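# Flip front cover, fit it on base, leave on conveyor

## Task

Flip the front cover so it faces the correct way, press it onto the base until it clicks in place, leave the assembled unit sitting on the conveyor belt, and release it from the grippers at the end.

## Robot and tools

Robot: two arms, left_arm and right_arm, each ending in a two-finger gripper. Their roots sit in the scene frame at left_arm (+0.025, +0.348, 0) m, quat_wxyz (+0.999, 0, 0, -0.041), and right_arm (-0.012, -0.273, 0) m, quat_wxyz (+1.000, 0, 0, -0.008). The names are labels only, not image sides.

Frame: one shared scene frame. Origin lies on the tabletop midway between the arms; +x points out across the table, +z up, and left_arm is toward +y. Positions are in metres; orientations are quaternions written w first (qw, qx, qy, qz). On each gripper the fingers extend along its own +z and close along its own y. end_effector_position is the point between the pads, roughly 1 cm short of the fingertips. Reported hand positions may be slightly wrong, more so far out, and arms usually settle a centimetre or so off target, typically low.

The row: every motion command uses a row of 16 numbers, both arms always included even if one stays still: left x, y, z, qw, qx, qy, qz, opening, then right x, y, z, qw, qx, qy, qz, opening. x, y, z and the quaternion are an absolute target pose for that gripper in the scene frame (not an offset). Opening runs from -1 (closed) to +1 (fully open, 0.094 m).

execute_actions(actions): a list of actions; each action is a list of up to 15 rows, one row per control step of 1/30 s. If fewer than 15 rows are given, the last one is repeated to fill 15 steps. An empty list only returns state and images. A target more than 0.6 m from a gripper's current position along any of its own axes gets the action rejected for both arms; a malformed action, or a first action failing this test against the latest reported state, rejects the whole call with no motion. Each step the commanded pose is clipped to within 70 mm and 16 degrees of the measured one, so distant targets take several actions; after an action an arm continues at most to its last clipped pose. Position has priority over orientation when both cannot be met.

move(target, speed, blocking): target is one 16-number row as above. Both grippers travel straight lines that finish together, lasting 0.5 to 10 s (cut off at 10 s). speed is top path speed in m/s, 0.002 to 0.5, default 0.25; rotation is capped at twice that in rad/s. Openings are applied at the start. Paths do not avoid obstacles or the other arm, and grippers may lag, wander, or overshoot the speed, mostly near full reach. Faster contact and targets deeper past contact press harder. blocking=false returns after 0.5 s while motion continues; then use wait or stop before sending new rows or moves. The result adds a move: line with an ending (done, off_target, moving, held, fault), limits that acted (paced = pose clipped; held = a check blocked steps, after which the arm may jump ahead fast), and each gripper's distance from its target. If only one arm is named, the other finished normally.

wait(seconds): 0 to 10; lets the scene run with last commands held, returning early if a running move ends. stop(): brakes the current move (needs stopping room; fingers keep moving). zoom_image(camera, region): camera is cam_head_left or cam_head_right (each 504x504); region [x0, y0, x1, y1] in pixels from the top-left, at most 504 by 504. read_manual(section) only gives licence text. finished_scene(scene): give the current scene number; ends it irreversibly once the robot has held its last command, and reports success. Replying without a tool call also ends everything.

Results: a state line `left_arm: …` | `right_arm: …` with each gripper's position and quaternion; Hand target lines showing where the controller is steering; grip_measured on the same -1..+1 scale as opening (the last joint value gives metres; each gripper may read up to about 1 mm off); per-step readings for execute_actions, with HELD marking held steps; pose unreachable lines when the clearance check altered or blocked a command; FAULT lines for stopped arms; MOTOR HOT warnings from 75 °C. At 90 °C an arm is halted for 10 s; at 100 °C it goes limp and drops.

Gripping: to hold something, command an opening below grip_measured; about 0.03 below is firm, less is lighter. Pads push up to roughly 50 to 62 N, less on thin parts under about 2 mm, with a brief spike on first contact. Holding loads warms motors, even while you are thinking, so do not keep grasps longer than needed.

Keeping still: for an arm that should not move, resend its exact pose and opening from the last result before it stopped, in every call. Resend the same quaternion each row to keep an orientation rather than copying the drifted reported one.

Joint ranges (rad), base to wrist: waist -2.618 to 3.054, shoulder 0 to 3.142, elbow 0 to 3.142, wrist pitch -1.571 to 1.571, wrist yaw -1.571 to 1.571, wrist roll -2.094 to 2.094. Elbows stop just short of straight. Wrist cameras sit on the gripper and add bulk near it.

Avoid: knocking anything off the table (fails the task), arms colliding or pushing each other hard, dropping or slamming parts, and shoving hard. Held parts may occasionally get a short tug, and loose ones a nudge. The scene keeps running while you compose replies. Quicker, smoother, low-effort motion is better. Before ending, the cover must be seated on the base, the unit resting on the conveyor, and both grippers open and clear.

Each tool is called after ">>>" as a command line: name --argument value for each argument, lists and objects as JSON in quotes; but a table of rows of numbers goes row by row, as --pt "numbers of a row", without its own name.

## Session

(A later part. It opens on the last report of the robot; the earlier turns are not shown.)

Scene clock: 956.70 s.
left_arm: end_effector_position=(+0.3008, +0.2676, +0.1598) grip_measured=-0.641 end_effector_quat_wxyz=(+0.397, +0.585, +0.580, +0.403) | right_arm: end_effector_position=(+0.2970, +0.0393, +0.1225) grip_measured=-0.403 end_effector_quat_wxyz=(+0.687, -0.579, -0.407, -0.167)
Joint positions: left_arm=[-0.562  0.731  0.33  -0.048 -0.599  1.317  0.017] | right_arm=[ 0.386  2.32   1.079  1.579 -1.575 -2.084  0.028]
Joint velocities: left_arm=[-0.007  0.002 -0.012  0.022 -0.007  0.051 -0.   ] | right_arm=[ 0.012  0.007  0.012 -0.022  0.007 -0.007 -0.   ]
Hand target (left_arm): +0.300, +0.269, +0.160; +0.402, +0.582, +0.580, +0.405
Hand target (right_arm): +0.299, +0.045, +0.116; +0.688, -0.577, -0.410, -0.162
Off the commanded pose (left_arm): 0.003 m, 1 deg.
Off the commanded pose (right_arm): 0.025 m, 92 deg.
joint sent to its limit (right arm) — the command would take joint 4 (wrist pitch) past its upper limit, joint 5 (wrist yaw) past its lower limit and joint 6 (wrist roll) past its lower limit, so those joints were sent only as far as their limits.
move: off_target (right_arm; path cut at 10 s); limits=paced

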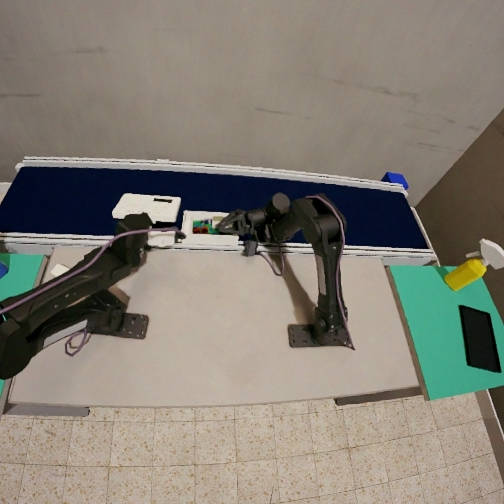

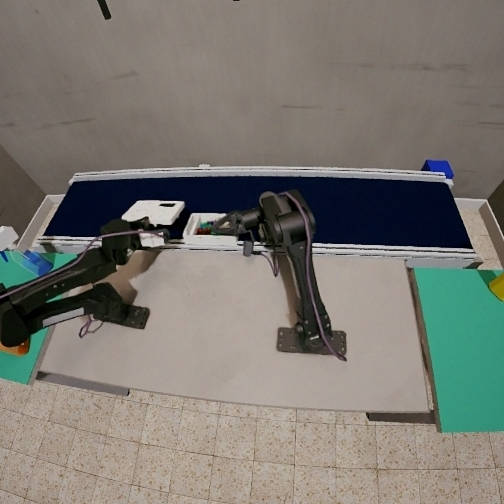

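The right arm needs the mirrored quaternion; unwinding first.

>>> move --target '[0.30,0.27,0.16,0.4055,0.5795,0.5795,0.4055,-0.75,0.30,-0.05,0.2,0.707,-0.707,0,0,-0.4]' --speed 0.2

>>> move --target '[0.30,0.27,0.16,0.4055,0.5795,0.5795,0.4055,-0.75,0.30,-0.05,0.2,0.27,-0.653,0.653,0.27,-0.4]' --speed 0.3

>>> move --target '[0.30,0.27,0.16,0.4055,0.5795,0.5795,0.4055,-0.75,0.302,0.05,0.11,0,-0.707,0.707,0,-0.4]' --speed 0.15

>>> zoom_image --camera "cam_head_left" --region '[150, 180, 290, 280]'

Scene clock: 975.10 s.
left_arm: end_effector_position=(+0.3008, +0.2676, +0.1598) grip_measured=-0.641 end_effector_quat_wxyz=(+0.397, +0.586, +0.580, +0.403) | right_arm: end_effector_position=(+0.3016, -0.0463, +0.2010) grip_measured=-0.403 end_effector_quat_wxyz=(+0.716, -0.697, -0.019, -0.004)
Joint positions: left_arm=[-0.562  0.731  0.33  -0.048 -0.598  1.318  0.017] | right_arm=[ 0.165  1.834  0.73   1.31  -1.44  -1.398  0.028]
Joint velocities: left_arm=[-0.012 -0.007 -0.007  0.007 -0.007 -0.051  0.   ] | right_arm=[-0.002 -0.061  0.007 -0.242 -0.081 -0.168  0.   ]
Hand target (left_arm): +0.300, +0.270, +0.160; +0.405, +0.579, +0.580, +0.405
Hand target (right_arm): +0.299, -0.049, +0.199; +0.715, -0.699, -0.000, +0.002
Off the commanded pose (left_arm): 0.003 m, 1 deg.
Off the commanded pose (right_arm): 0.004 m, 3 deg.
move: off_target (right_arm)

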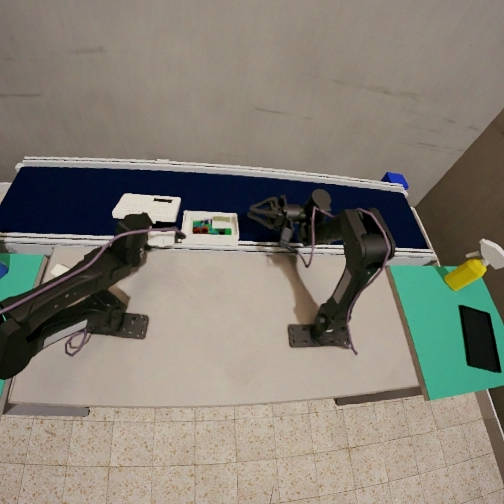

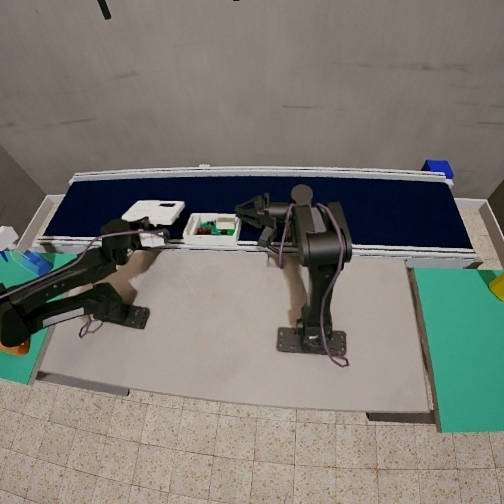

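Scene clock: 978.70 s.
left_arm: end_effector_position=(+0.3008, +0.2676, +0.1598) grip_measured=-0.641 end_effector_quat_wxyz=(+0.397, +0.586, +0.580, +0.403) | right_arm: end_effector_position=(+0.3012, -0.0533, +0.1971) grip_measured=-0.403 end_effector_quat_wxyz=(-0.279, +0.650, -0.656, -0.262)
Joint positions: left_arm=[-0.562  0.731  0.33  -0.048 -0.598  1.318  0.017] | right_arm=[ 0.307  1.682  1.478 -1.054 -0.734 -1.15   0.028]
Joint velocities: left_arm=[-0.027  0.002  0.012  0.022 -0.022 -0.007 -0.   ] | right_arm=[-0.022 -0.007  0.002 -0.066 -0.051  0.081  0.   ]
Hand target (left_arm): +0.300, +0.270, +0.160; +0.405, +0.579, +0.580, +0.405
Hand target (right_arm): +0.302, -0.049, +0.200; -0.274, +0.649, -0.656, -0.270
Off the commanded pose (left_arm): 0.003 m, 1 deg.
Off the commanded pose (right_arm): 0.005 m, 1 deg.
move: done

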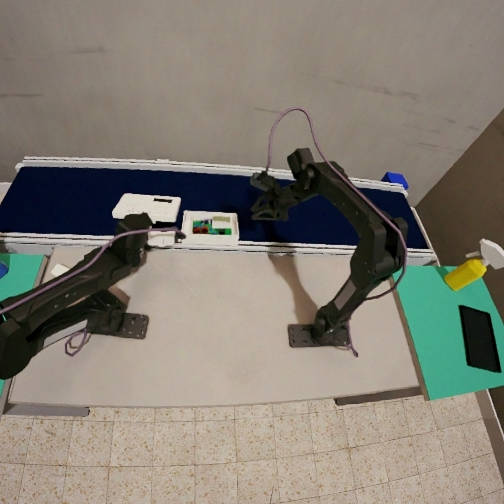

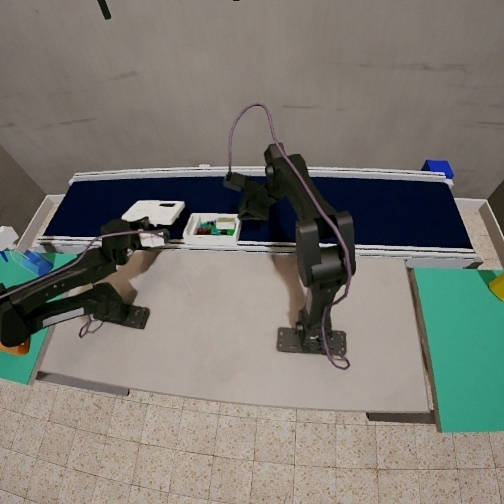

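Scene clock: 981.97 s.
left_arm: end_effector_position=(+0.3008, +0.2676, +0.1598) grip_measured=-0.641 end_effector_quat_wxyz=(+0.397, +0.586, +0.580, +0.403) | right_arm: end_effector_position=(+0.3022, +0.0474, +0.1084) grip_measured=-0.403 end_effector_quat_wxyz=(-0.002, +0.707, -0.707, +0.003)
Joint positions: left_arm=[-0.562  0.731  0.33  -0.048 -0.598  1.318  0.017] | right_arm=[ 0.811  2.322  2.263 -1.507  0.007 -0.775  0.028]
Joint velocities: left_arm=[ 0.017 -0.002  0.002 -0.022  0.051 -0.007  0.   ] | right_arm=[-0.002 -0.012 -0.002 -0.007  0.037 -0.007 -0.   ]
Hand target (left_arm): +0.300, +0.270, +0.160; +0.405, +0.579, +0.580, +0.405
Hand target (right_arm): +0.303, +0.050, +0.109; -0.001, +0.706, -0.709, +0.004
Off the commanded pose (left_arm): 0.003 m, 1 deg.
Off the commanded pose (right_arm): 0.003 m, 0 deg.
move: done

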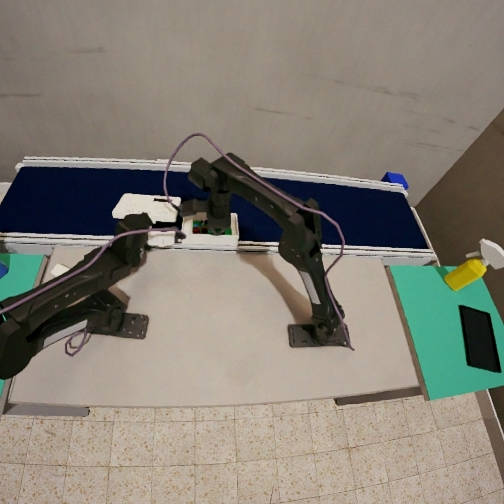

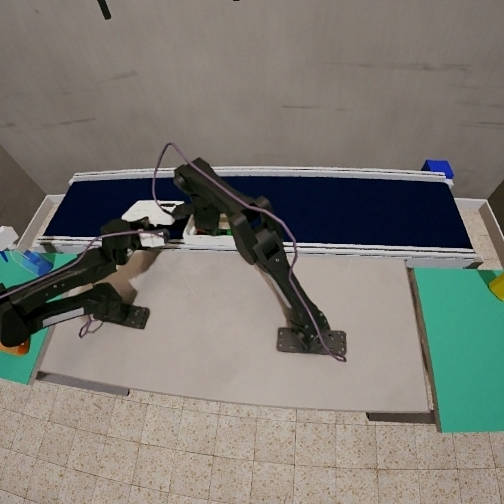

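Region (150, 180, 290, 280) of cam_head_left's 504x504 image, scaled by 3.600, with more detail than that image has; it fills the top 360 rows of this view, and the rest is white.

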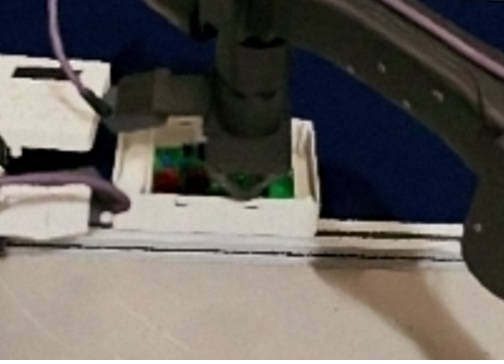

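>>> move --target '[0.30,0.34,0.17,0.4055,0.5795,0.5795,0.4055,-0.75,0.304,0.05,0.066,0,-0.707,0.707,0,-0.4]' --speed 0.05

>>> move --target '[0.30,0.34,0.17,0.4055,0.5795,0.5795,0.4055,-0.75,0.304,0.05,0.066,0,-0.707,0.707,0,-1]' --speed 0.05

>>> move --target '[0.30,0.34,0.17,0.4055,0.5795,0.5795,0.4055,-0.75,0.242,0.05,0.085,0,-0.707,0.707,0,-1]' --speed 0.03

>>> zoom_image --camera "cam_head_left" --region '[150, 180, 290, 280]'

Scene clock: 996.33 s.
left_arm: end_effector_position=(+0.3019, +0.3410, +0.1663) grip_measured=-0.641 end_effector_quat_wxyz=(+0.397, +0.581, +0.587, +0.400) | right_arm: end_effector_position=(+0.3051, +0.0503, +0.0709) grip_measured=-0.403 end_effector_quat_wxyz=(-0.002, +0.707, -0.707, +0.004)
Joint positions: left_arm=[-0.002  0.538  0.311 -0.149 -0.087  1.534  0.017] | right_arm=[ 0.811  2.322  2.113 -1.357  0.007 -0.775  0.028]
Joint velocities: left_arm=[-0.007  0.007 -0.017 -0.095  0.095 -0.022  0.   ] | right_arm=[-0.022 -0.002  0.007 -0.051 -0.007  0.007 -0.   ]
Hand target (left_arm): +0.300, +0.340, +0.170; +0.406, +0.579, +0.581, +0.403
Hand target (right_arm): +0.304, +0.050, +0.066; +0.000, +0.707, -0.707, -0.000
Off the commanded pose (left_arm): 0.004 m, 1 deg.
Off the commanded pose (right_arm): 0.005 m, 0 deg.
move: done

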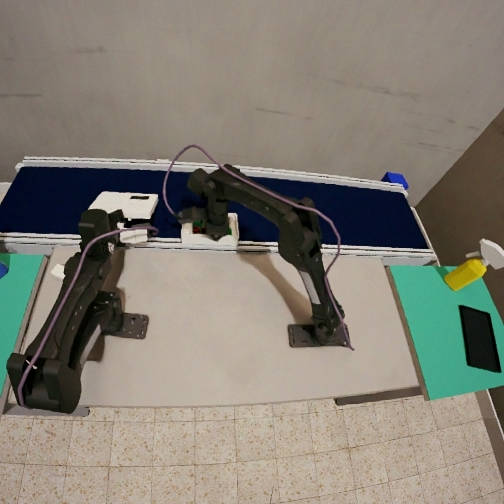

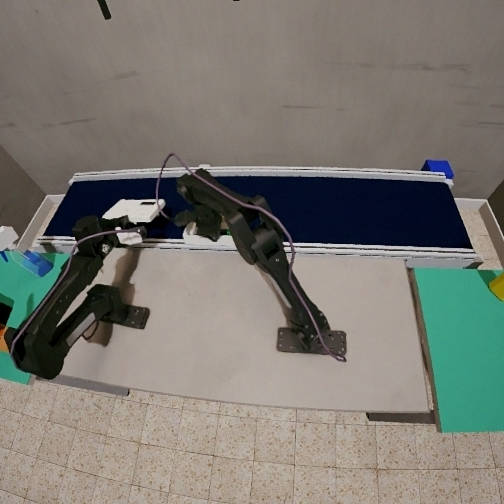

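Scene clock: 997.03 s.
left_arm: end_effector_position=(+0.3018, +0.3410, +0.1663) grip_measured=-0.641 end_effector_quat_wxyz=(+0.397, +0.582, +0.587, +0.400) | right_arm: end_effector_position=(+0.3050, +0.0506, +0.0720) grip_measured=-0.951 end_effector_quat_wxyz=(-0.004, +0.706, -0.708, +0.001)
Joint positions: left_arm=[-0.002  0.538  0.311 -0.149 -0.087  1.537  0.017] | right_arm=[ 0.809  2.32   2.113 -1.357  0.002 -0.775  0.002]
Joint velocities: left_arm=[-0.007 -0.007 -0.017 -0.007 -0.007  0.007  0.   ] | right_arm=[-0.012 -0.002 -0.002 -0.051 -0.007 -0.051  0.001]
Hand target (left_arm): +0.300, +0.340, +0.170; +0.405, +0.579, +0.580, +0.405
Hand target (right_arm): +0.304, +0.050, +0.066; +0.000, +0.707, -0.707, +0.000
Off the commanded pose (left_arm): 0.004 m, 1 deg.
Off the commanded pose (right_arm): 0.006 m, 0 deg.
move: done

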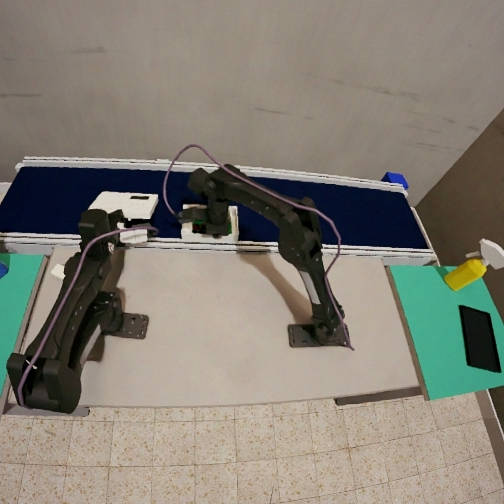

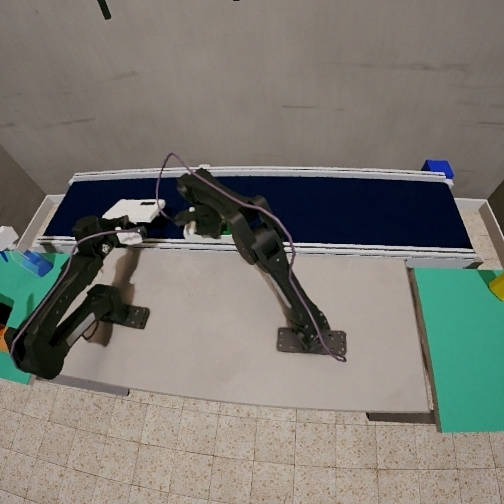

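Scene clock: 999.47 s.
left_arm: end_effector_position=(+0.3018, +0.3410, +0.1662) grip_measured=-0.641 end_effector_quat_wxyz=(+0.396, +0.582, +0.587, +0.400) | right_arm: end_effector_position=(+0.2458, +0.0490, +0.0749) grip_measured=-0.951 end_effector_quat_wxyz=(+0.013, +0.706, -0.708, +0.003)
Joint positions: left_arm=[-0.002  0.538  0.311 -0.15  -0.087  1.537  0.017] | right_arm=[ 0.91   2.166  1.871 -1.303  0.003 -0.674  0.002]
Joint velocities: left_arm=[ 0.007 -0.002 -0.002 -0.11   0.037  0.007 -0.001] | right_arm=[ 0.002 -0.007  0.012  0.022 -0.051  0.022 -0.   ]
Hand target (left_arm): +0.300, +0.340, +0.170; +0.405, +0.579, +0.579, +0.406
Hand target (right_arm): +0.242, +0.050, +0.085; +0.000, +0.707, -0.707, +0.001
Off the commanded pose (left_arm): 0.004 m, 2 deg.
Off the commanded pose (right_arm): 0.011 m, 2 deg.
move: off_target (right_arm)

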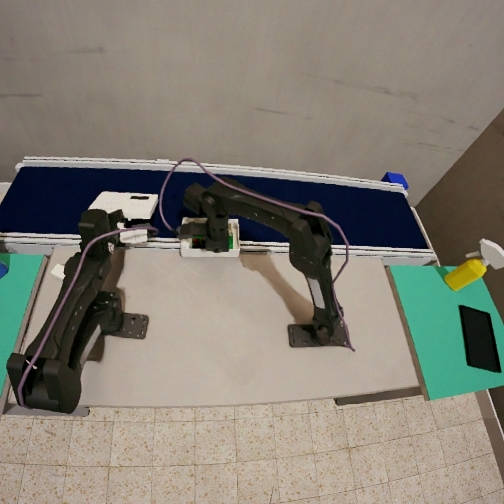

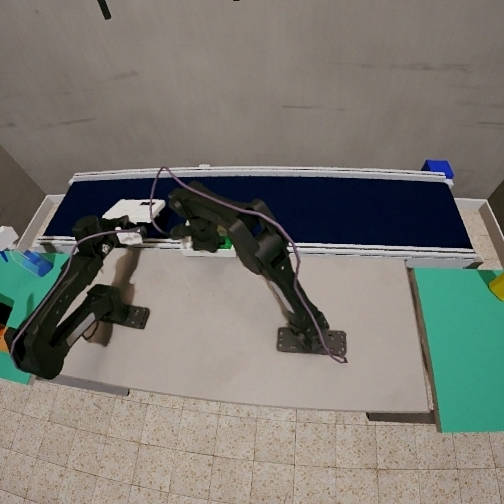

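Region (150, 180, 290, 280) of cam_head_left's 504x504 image, scaled by 3.600, with more detail than that image has; it fills the top 360 rows of this view, and the rest is white.

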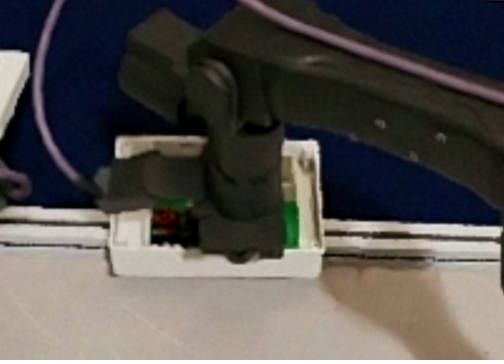

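>>> move --target '[0.30,0.34,0.17,0.4055,0.5795,0.5795,0.4055,-0.75,0.235,0.05,0.074,0,-0.707,0.707,0,-1]' --speed 0.02

>>> move --target '[0.30,0.34,0.17,0.4055,0.5795,0.5795,0.4055,-0.75,0.239,0.05,0.074,0,-0.707,0.707,0,-0.6]' --speed 0.02

>>> move --target '[0.30,0.34,0.17,0.4055,0.5795,0.5795,0.4055,-0.75,0.239,0.05,0.13,0,-0.707,0.707,0,-0.6]' --speed 0.05

>>> move --target '[0.30,0.34,0.17,0.4055,0.5795,0.5795,0.4055,-0.75,0.25,-0.25,0.15,0,-0.707,0.707,0,-0.6]' --speed 0.2

>>> zoom_image --camera "cam_head_left" --region '[150, 180, 290, 280]'

Scene clock: 1009.33 s.
left_arm: end_effector_position=(+0.3018, +0.3410, +0.1661) grip_measured=-0.641 end_effector_quat_wxyz=(+0.396, +0.582, +0.587, +0.400) | right_arm: end_effector_position=(+0.2426, +0.0488, +0.0705) grip_measured=-0.951 end_effector_quat_wxyz=(+0.004, +0.705, -0.709, +0.006)
Joint positions: left_arm=[-0.002  0.538  0.311 -0.15  -0.087  1.538  0.017] | right_arm=[ 0.919  2.138  1.809 -1.25   0.011 -0.662  0.002]
Joint velocities: left_arm=[-0.012 -0.017 -0.002 -0.037 -0.037  0.007  0.   ] | right_arm=[-0.002 -0.012 -0.007 -0.007 -0.022 -0.022  0.   ]
Hand target (left_arm): +0.300, +0.340, +0.170; +0.405, +0.579, +0.579, +0.405
Hand target (right_arm): +0.235, +0.050, +0.074; +0.000, +0.707, -0.707, -0.000
Off the commanded pose (left_arm): 0.004 m, 2 deg.
Off the commanded pose (right_arm): 0.008 m, 1 deg.
move: done

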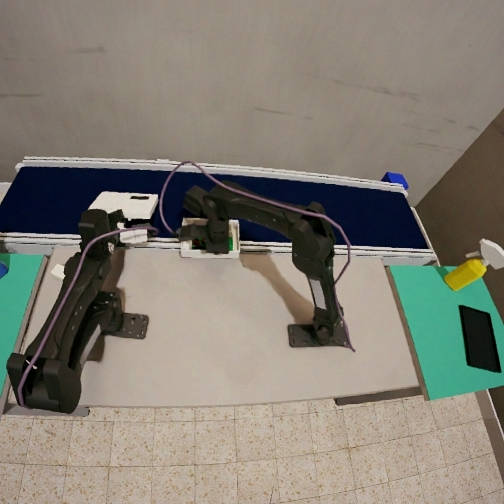

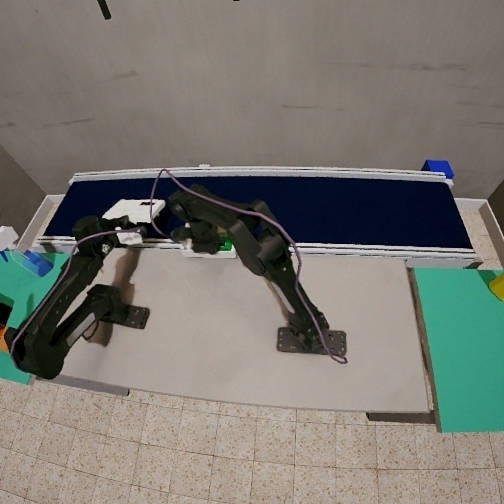

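Scene clock: 1010.23 s.
left_arm: end_effector_position=(+0.3017, +0.3410, +0.1660) grip_measured=-0.641 end_effector_quat_wxyz=(+0.396, +0.582, +0.587, +0.400) | right_arm: end_effector_position=(+0.2422, +0.0489, +0.0705) grip_measured=-0.603 end_effector_quat_wxyz=(+0.004, +0.705, -0.709, +0.005)
Joint positions: left_arm=[-0.002  0.538  0.311 -0.15  -0.087  1.538  0.017] | right_arm=[ 0.919  2.138  1.809 -1.251  0.009 -0.662  0.019]
Joint velocities: left_arm=[ 0.007 -0.027  0.007 -0.037  0.007 -0.051 -0.001] | right_arm=[-0.002 -0.002 -0.007 -0.022 -0.007 -0.066 -0.001]
Hand target (left_arm): +0.300, +0.340, +0.170; +0.405, +0.579, +0.580, +0.405
Hand target (right_arm): +0.239, +0.050, +0.074; +0.000, +0.707, -0.707, -0.000
Off the commanded pose (left_arm): 0.004 m, 2 deg.
Off the commanded pose (right_arm): 0.005 m, 1 deg.
move: done

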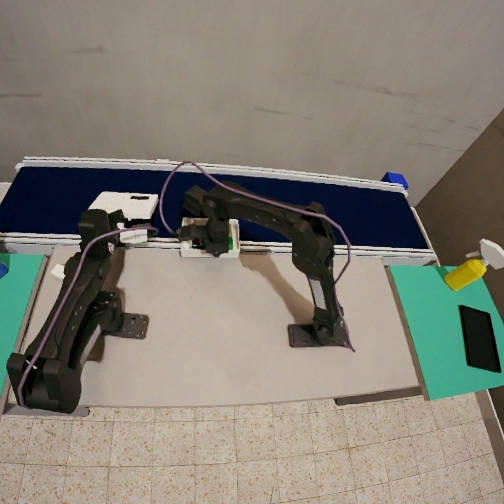

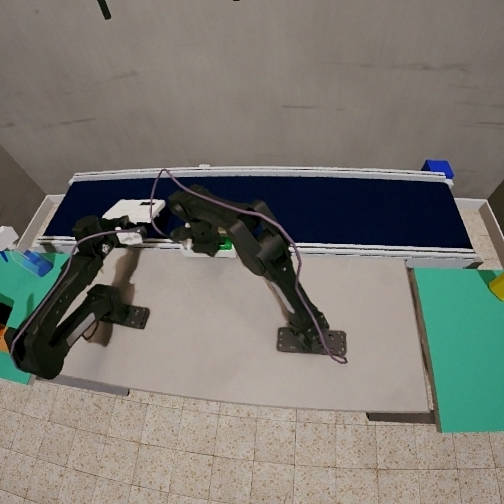

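Scene clock: 1011.90 s.
left_arm: end_effector_position=(+0.3017, +0.3410, +0.1659) grip_measured=-0.641 end_effector_quat_wxyz=(+0.396, +0.582, +0.587, +0.400) | right_arm: end_effector_position=(+0.2402, +0.0465, +0.1200) grip_measured=-0.603 end_effector_quat_wxyz=(+0.009, +0.705, -0.709, +0.006)
Joint positions: left_arm=[-0.002  0.538  0.311 -0.151 -0.087  1.538  0.017] | right_arm=[ 0.919  2.138  2.005 -1.458  0.009 -0.662  0.019]
Joint velocities: left_arm=[-0.002 -0.022  0.002 -0.022 -0.007  0.007 -0.001] | right_arm=[-0.007  0.002  0.012  0.022 -0.007 -0.007  0.001]
Hand target (left_arm): +0.300, +0.340, +0.170; +0.405, +0.579, +0.580, +0.405
Hand target (right_arm): +0.239, +0.050, +0.130; -0.000, +0.707, -0.707, -0.000
Off the commanded pose (left_arm): 0.005 m, 2 deg.
Off the commanded pose (right_arm): 0.011 m, 1 deg.
move: off_target (right_arm)

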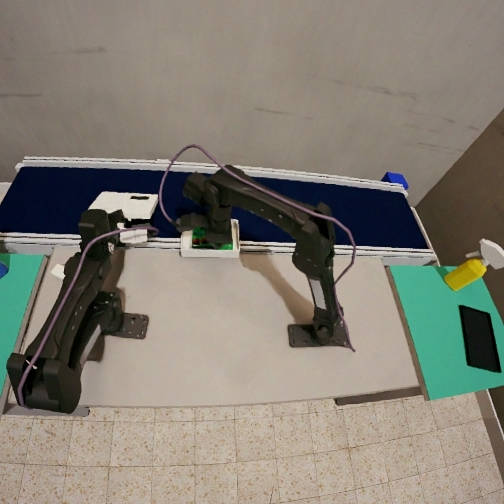

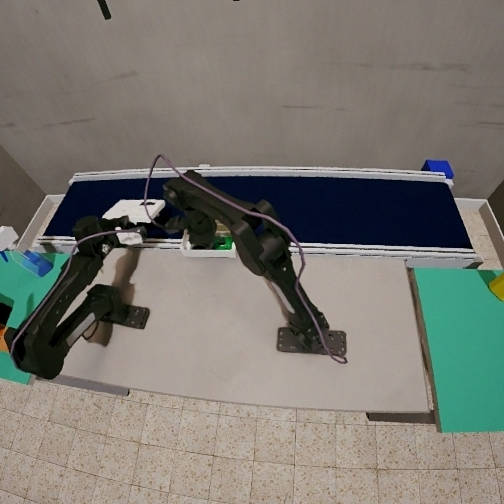

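Scene clock: 1014.03 s.
left_arm: end_effector_position=(+0.3017, +0.3410, +0.1658) grip_measured=-0.641 end_effector_quat_wxyz=(+0.396, +0.582, +0.587, +0.400) | right_arm: end_effector_position=(+0.2583, -0.2495, +0.1483) grip_measured=-0.603 end_effector_quat_wxyz=(-0.003, +0.705, -0.709, +0.006)
Joint positions: left_arm=[-0.002  0.538  0.311 -0.151 -0.087  1.538  0.017] | right_arm=[ 0.103  1.559  1.375 -1.374  0.006 -1.478  0.019]
Joint velocities: left_arm=[-0.002 -0.002 -0.007 -0.007 -0.051 -0.051  0.   ] | right_arm=[-0.007  0.002  0.002  0.037  0.007  0.022 -0.   ]
Hand target (left_arm): +0.300, +0.340, +0.170; +0.405, +0.579, +0.579, +0.406
Hand target (right_arm): +0.248, -0.249, +0.150; -0.003, +0.707, -0.707, -0.002
Off the commanded pose (left_arm): 0.005 m, 2 deg.
Off the commanded pose (right_arm): 0.008 m, 1 deg.
move: done

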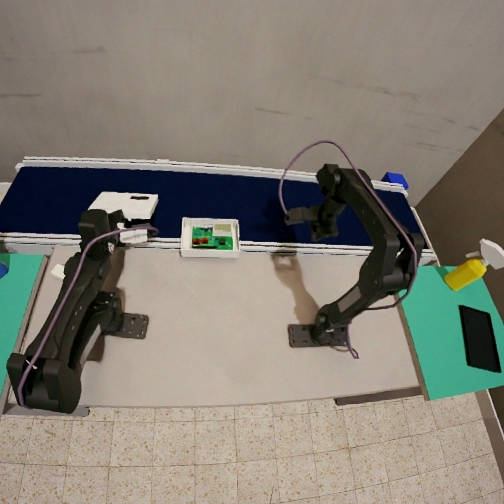

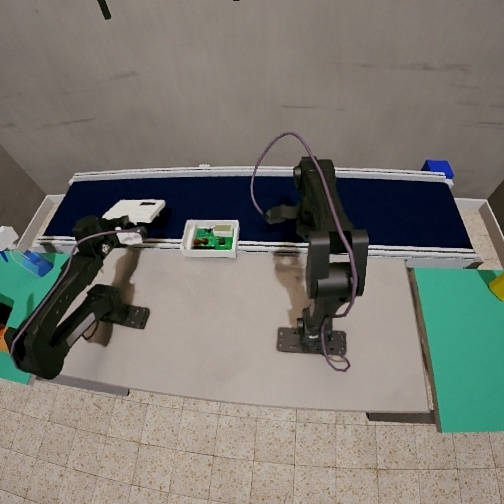

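Region (150, 180, 290, 280) of cam_head_left's 504x504 image, scaled by 3.600, with more detail than that image has; it fills the top 360 rows of this view, and the rest is white.

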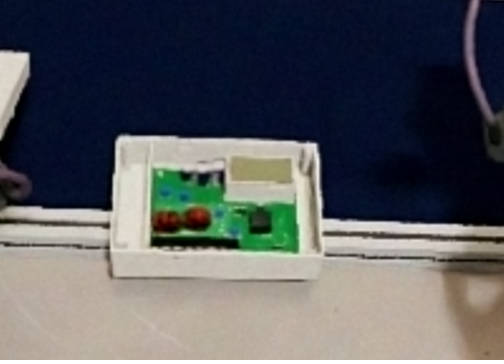

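>>> move --target '[0.245,0.065,0.13,0.473,0.525,0.525,0.473,-0.75,0.25,-0.25,0.15,0,-0.707,0.707,0,-0.6]' --speed 0.1

>>> zoom_image --camera "cam_head_left" --region '[150, 180, 290, 280]'

Scene clock: 1025.33 s.
left_arm: end_effector_position=(+0.2461, +0.0677, +0.1227) grip_measured=-0.641 end_effector_quat_wxyz=(+0.465, +0.542, +0.515, +0.474) | right_arm: end_effector_position=(+0.2583, -0.2496, +0.1483) grip_measured=-0.603 end_effector_quat_wxyz=(-0.003, +0.706, -0.708, +0.007)
Joint positions: left_arm=[-1.335  1.735  0.614  0.501 -1.365  0.996  0.017] | right_arm=[ 0.103  1.559  1.375 -1.374  0.007 -1.481  0.019]
Joint velocities: left_arm=[ 0.002  0.017  0.012 -0.022 -0.051  0.037  0.001] | right_arm=[-0.002 -0.002 -0.007 -0.037  0.037  0.066  0.   ]
Hand target (left_arm): +0.246, +0.064, +0.129; +0.472, +0.525, +0.522, +0.478
Hand target (right_arm): +0.250, -0.250, +0.150; +0.000, +0.707, -0.707, +0.000
Off the commanded pose (left_arm): 0.008 m, 2 deg.
Off the commanded pose (right_arm): 0.008 m, 1 deg.
move: done

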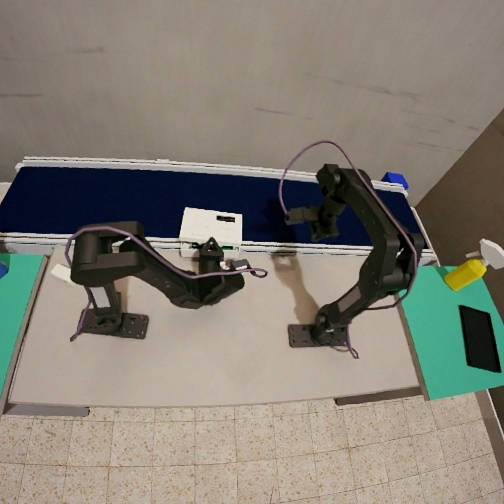

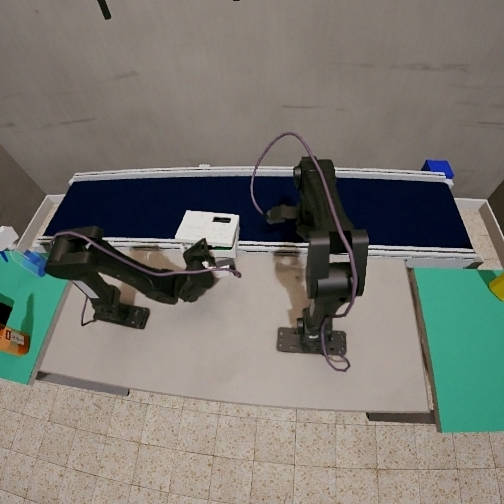

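Region (150, 180, 290, 280) of cam_head_left's 504x504 image, scaled by 3.600, with more detail than that image has; it fills the top 360 rows of this view, and the rest is white.

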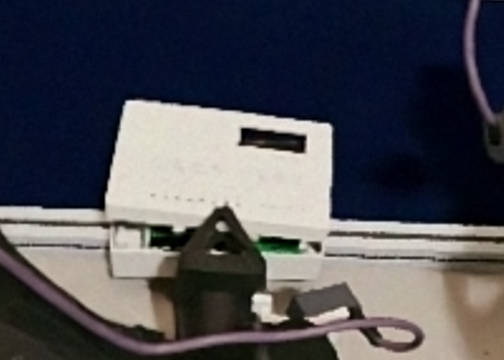

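>>> move --target '[0.245,0.065,0.115,0.452,0.497,0.552,0.493,-0.75,0.25,-0.25,0.15,0,-0.707,0.707,0,-0.6]' --speed 0.03

>>> zoom_image --camera "cam_head_left" --region '[150, 180, 290, 280]'

Scene clock: 1034.40 s.
left_arm: end_effector_position=(+0.2463, +0.0661, +0.1098) grip_measured=-0.641 end_effector_quat_wxyz=(+0.454, +0.514, +0.547, +0.481) | right_arm: end_effector_position=(+0.2583, -0.2497, +0.1483) grip_measured=-0.603 end_effector_quat_wxyz=(-0.003, +0.706, -0.708, +0.007)
Joint positions: left_arm=[-1.341  1.816  0.754  0.096 -1.418  0.608  0.017] | right_arm=[ 0.103  1.559  1.375 -1.374  0.007 -1.481  0.019]
Joint velocities: left_arm=[-0.017 -0.007  0.081 -0.271 -0.037 -0.212 -0.001] | right_arm=[-0.007 -0.012  0.012  0.037 -0.007 -0.022 -0.   ]
Hand target (left_arm): +0.245, +0.065, +0.115; +0.459, +0.500, +0.546, +0.492
Hand target (right_arm): +0.250, -0.250, +0.150; +0.000, +0.707, -0.707, -0.000
Off the commanded pose (left_arm): 0.005 m, 2 deg.
Off the commanded pose (right_arm): 0.008 m, 1 deg.
move: done

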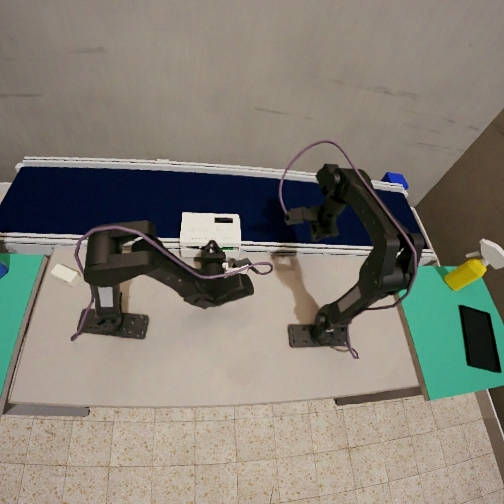

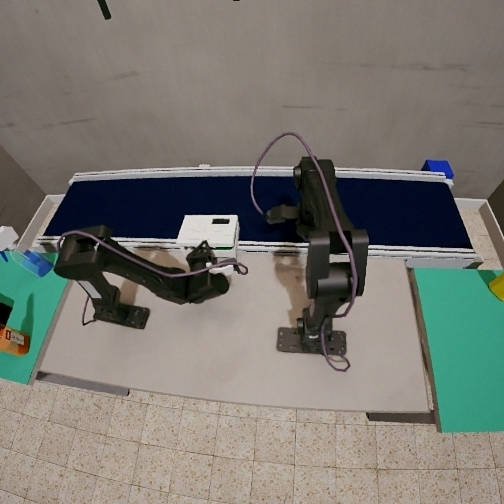

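Region (150, 180, 290, 280) of cam_head_left's 504x504 image, scaled by 3.600, with more detail than that image has; it fills the top 360 rows of this view, and the rest is white.

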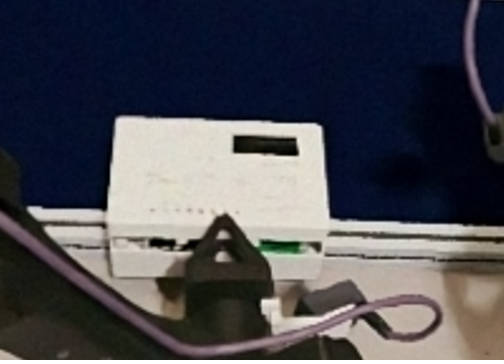

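>>> move --target '[0.245,0.073,0.108,0.456,0.505,0.547,0.487,-0.75,0.25,-0.25,0.15,0,-0.707,0.707,0,-0.6]' --speed 0.01

>>> zoom_image --camera "cam_head_left" --region '[150, 180, 290, 280]'

>>> zoom_image --camera "cam_head_right" --region '[150, 180, 290, 280]'

Scene clock: 1042.50 s.
left_arm: end_effector_position=(+0.2459, +0.0666, +0.1072) grip_measured=-0.641 end_effector_quat_wxyz=(+0.452, +0.517, +0.549, +0.476) | right_arm: end_effector_position=(+0.2583, -0.2499, +0.1483) grip_measured=-0.603 end_effector_quat_wxyz=(-0.002, +0.706, -0.708, +0.007)
Joint positions: left_arm=[-1.341  1.816  0.758  0.061 -1.406  0.577  0.017] | right_arm=[ 0.103  1.559  1.375 -1.374  0.008 -1.481  0.019]
Joint velocities: left_arm=[-0.002 -0.012 -0.007 -0.037  0.11  -0.066 -0.001] | right_arm=[-0.002 -0.017 -0.002  0.022 -0.11  -0.007  0.   ]
Hand target (left_arm): +0.245, +0.073, +0.108; +0.456, +0.505, +0.548, +0.487
Hand target (right_arm): +0.250, -0.250, +0.150; +0.000, +0.707, -0.707, +0.000
Off the commanded pose (left_arm): 0.006 m, 2 deg.
Off the commanded pose (right_arm): 0.009 m, 1 deg.
move: done

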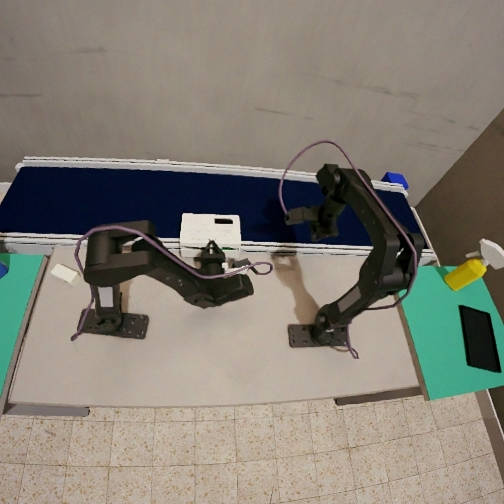

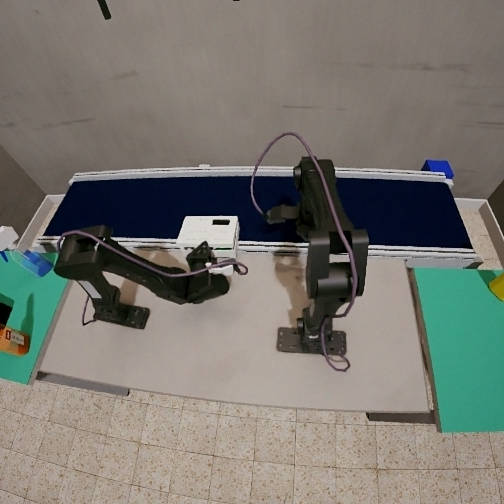

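Region (150, 180, 290, 280) of cam_head_left's 504x504 image, scaled by 3.600, with more detail than that image has; it fills the top 360 rows of this view, and the rest is white.

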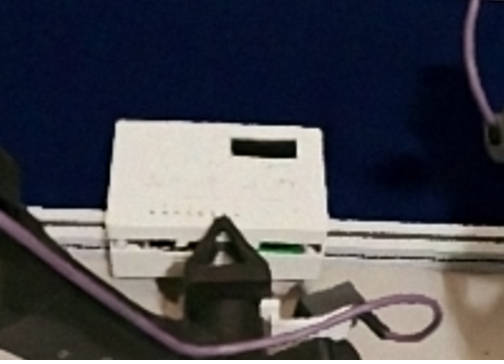

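Region (150, 180, 290, 280) of cam_head_right's 504x504 image, scaled by 3.600, with more detail than that image has; it fills the top 360 rows of this view, and the rest is white.

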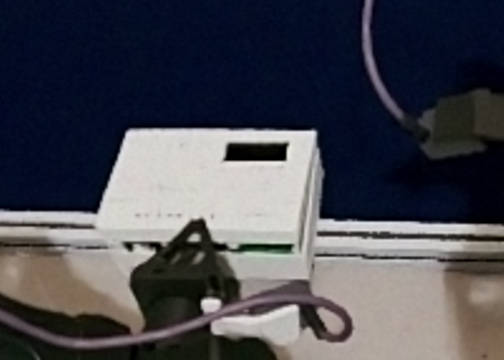

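>>> move --target '[0.242,0.073,0.101,0.456,0.503,0.547,0.489,-0.75,0.25,-0.25,0.15,0,-0.707,0.707,0,-0.6]' --speed 0.01

>>> zoom_image --camera "cam_head_left" --region '[150, 180, 290, 280]'

>>> zoom_image --camera "cam_head_right" --region '[150, 180, 290, 280]'

Scene clock: 1051.57 s.
left_arm: end_effector_position=(+0.2441, +0.0661, +0.1041) grip_measured=-0.641 end_effector_quat_wxyz=(+0.458, +0.510, +0.554, +0.473) | right_arm: end_effector_position=(+0.2583, -0.2499, +0.1483) grip_measured=-0.603 end_effector_quat_wxyz=(-0.002, +0.706, -0.708, +0.007)
Joint positions: left_arm=[-1.348  1.83   0.758  0.062 -1.413  0.541  0.017] | right_arm=[ 0.103  1.559  1.375 -1.374  0.008 -1.481  0.019]
Joint velocities: left_arm=[-0.012  0.007  0.002 -0.022 -0.081  0.051  0.001] | right_arm=[-0.002 -0.012  0.002 -0.022  0.007  0.022 -0.   ]
Hand target (left_arm): +0.242, +0.073, +0.101; +0.457, +0.504, +0.546, +0.489
Hand target (right_arm): +0.250, -0.250, +0.150; -0.000, +0.707, -0.707, -0.000
Off the commanded pose (left_arm): 0.008 m, 2 deg.
Off the commanded pose (right_arm): 0.009 m, 1 deg.
move: done

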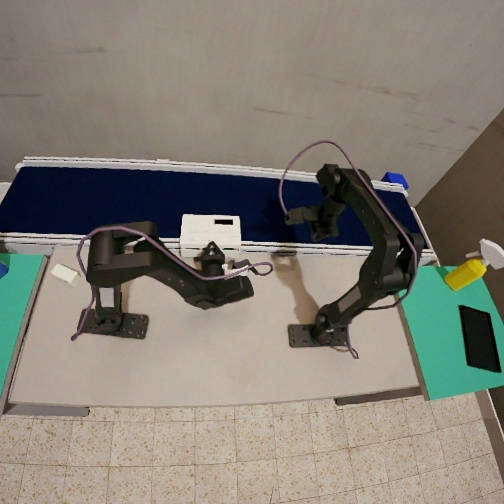

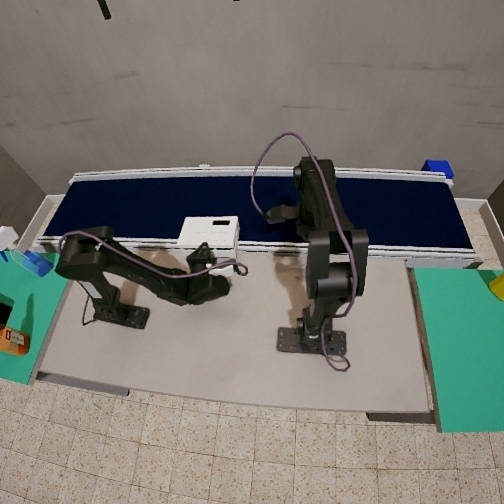

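Region (150, 180, 290, 280) of cam_head_left's 504x504 image, scaled by 3.600, with more detail than that image has; it fills the top 360 rows of this view, and the rest is white.

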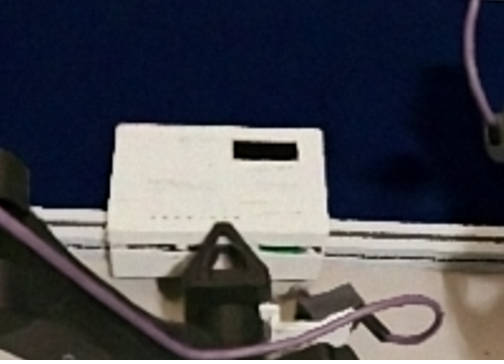

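Region (150, 180, 290, 280) of cam_head_right's 504x504 image, scaled by 3.600, with more detail than that image has; it fills the top 360 rows of this view, and the rest is white.

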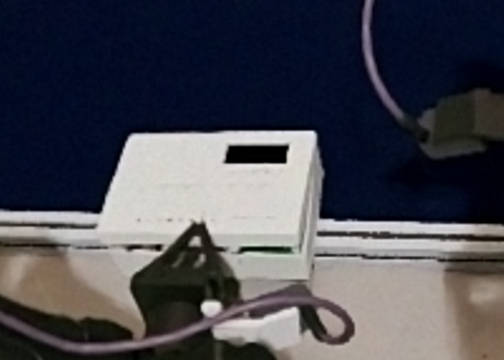

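>>> move --target '[0.244,0.0765,0.101,0.456,0.503,0.547,0.489,-0.75,0.25,-0.25,0.15,0,-0.707,0.707,0,-0.6]' --speed 0.01

>>> move --target '[0.244,0.0765,0.101,0.456,0.503,0.547,0.489,-0.45,0.25,-0.25,0.15,0,-0.707,0.707,0,-0.6]' --speed 0.01

>>> zoom_image --camera "cam_head_left" --region '[150, 180, 290, 280]'

>>> zoom_image --camera "cam_head_right" --region '[150, 180, 290, 280]'

Scene clock: 1060.77 s.
left_arm: end_effector_position=(+0.2438, +0.0683, +0.1024) grip_measured=-0.641 end_effector_quat_wxyz=(+0.458, +0.510, +0.553, +0.473) | right_arm: end_effector_position=(+0.2584, -0.2501, +0.1483) grip_measured=-0.603 end_effector_quat_wxyz=(-0.002, +0.706, -0.708, +0.008)
Joint positions: left_arm=[-1.348  1.83   0.748  0.07  -1.415  0.539  0.017] | right_arm=[ 0.103  1.559  1.375 -1.374  0.009 -1.481  0.019]
Joint velocities: left_arm=[ 0.022 -0.002  0.002  0.081  0.11   0.081  0.   ] | right_arm=[ 0.002 -0.007 -0.007 -0.007  0.007  0.022 -0.001]
Hand target (left_arm): +0.244, +0.076, +0.101; +0.456, +0.503, +0.548, +0.489
Hand target (right_arm): +0.250, -0.250, +0.150; +0.000, +0.707, -0.707, +0.000
Off the commanded pose (left_arm): 0.008 m, 2 deg.
Off the commanded pose (right_arm): 0.009 m, 1 deg.
move: done

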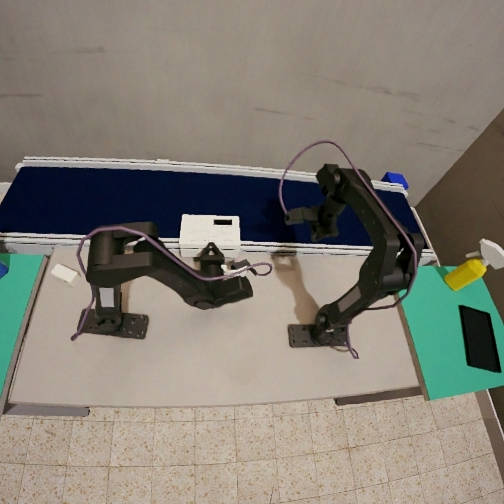

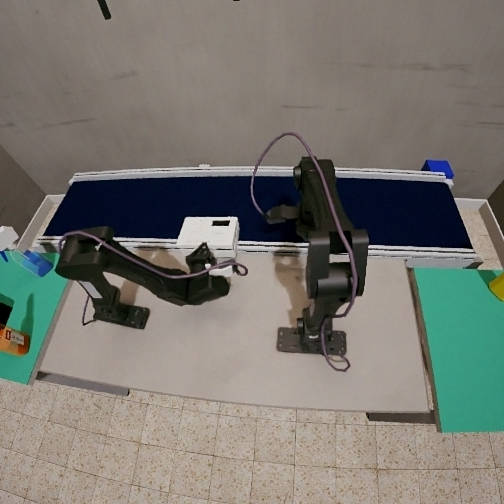

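Scene clock: 1062.80 s.
left_arm: end_effector_position=(+0.2439, +0.0684, +0.1028) grip_measured=-0.452 end_effector_quat_wxyz=(+0.459, +0.509, +0.553, +0.474) | right_arm: end_effector_position=(+0.2584, -0.2502, +0.1483) grip_measured=-0.603 end_effector_quat_wxyz=(-0.002, +0.706, -0.708, +0.008)
Joint positions: left_arm=[-1.348  1.83   0.748  0.071 -1.417  0.54   0.026] | right_arm=[ 0.103  1.559  1.375 -1.374  0.01  -1.481  0.019]
Joint velocities: left_arm=[ 0.002 -0.022 -0.007 -0.037  0.066 -0.022  0.   ] | right_arm=[ 0.002  0.002  0.022  0.066 -0.007 -0.081  0.   ]
Hand target (left_arm): +0.244, +0.076, +0.101; +0.456, +0.503, +0.548, +0.489
Hand target (right_arm): +0.250, -0.250, +0.150; +0.000, +0.707, -0.707, +0.000
Off the commanded pose (left_arm): 0.008 m, 2 deg.
Off the commanded pose (right_arm): 0.009 m, 1 deg.
move: done

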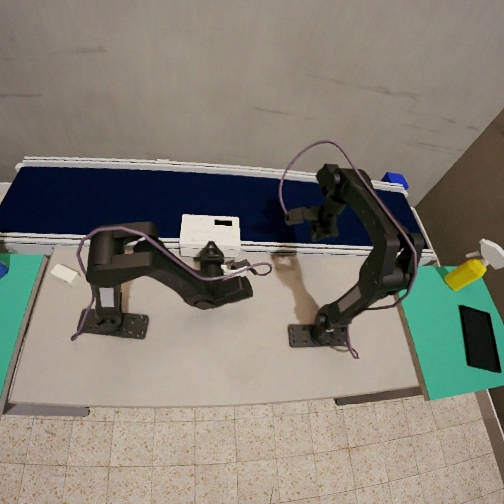

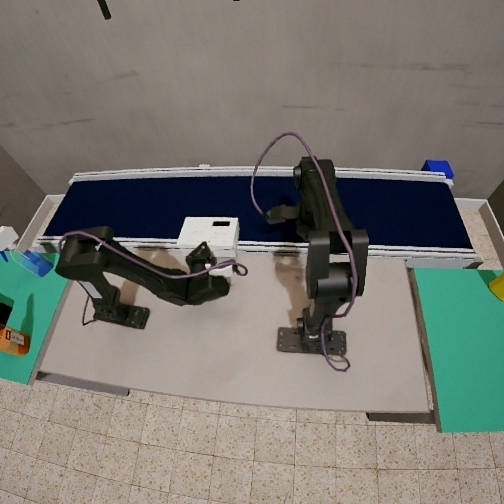

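Region (150, 180, 290, 280) of cam_head_left's 504x504 image, scaled by 3.600, with more detail than that image has; it fills the top 360 rows of this view, and the rest is white.

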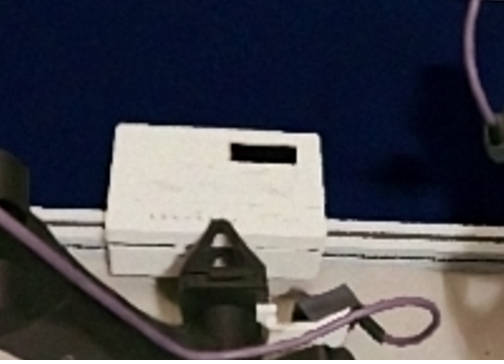

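Region (150, 180, 290, 280) of cam_head_right's 504x504 image, scaled by 3.600, with more detail than that image has; it fills the top 360 rows of this view, and the rest is white.

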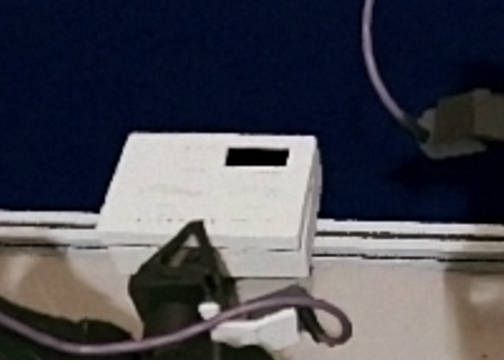

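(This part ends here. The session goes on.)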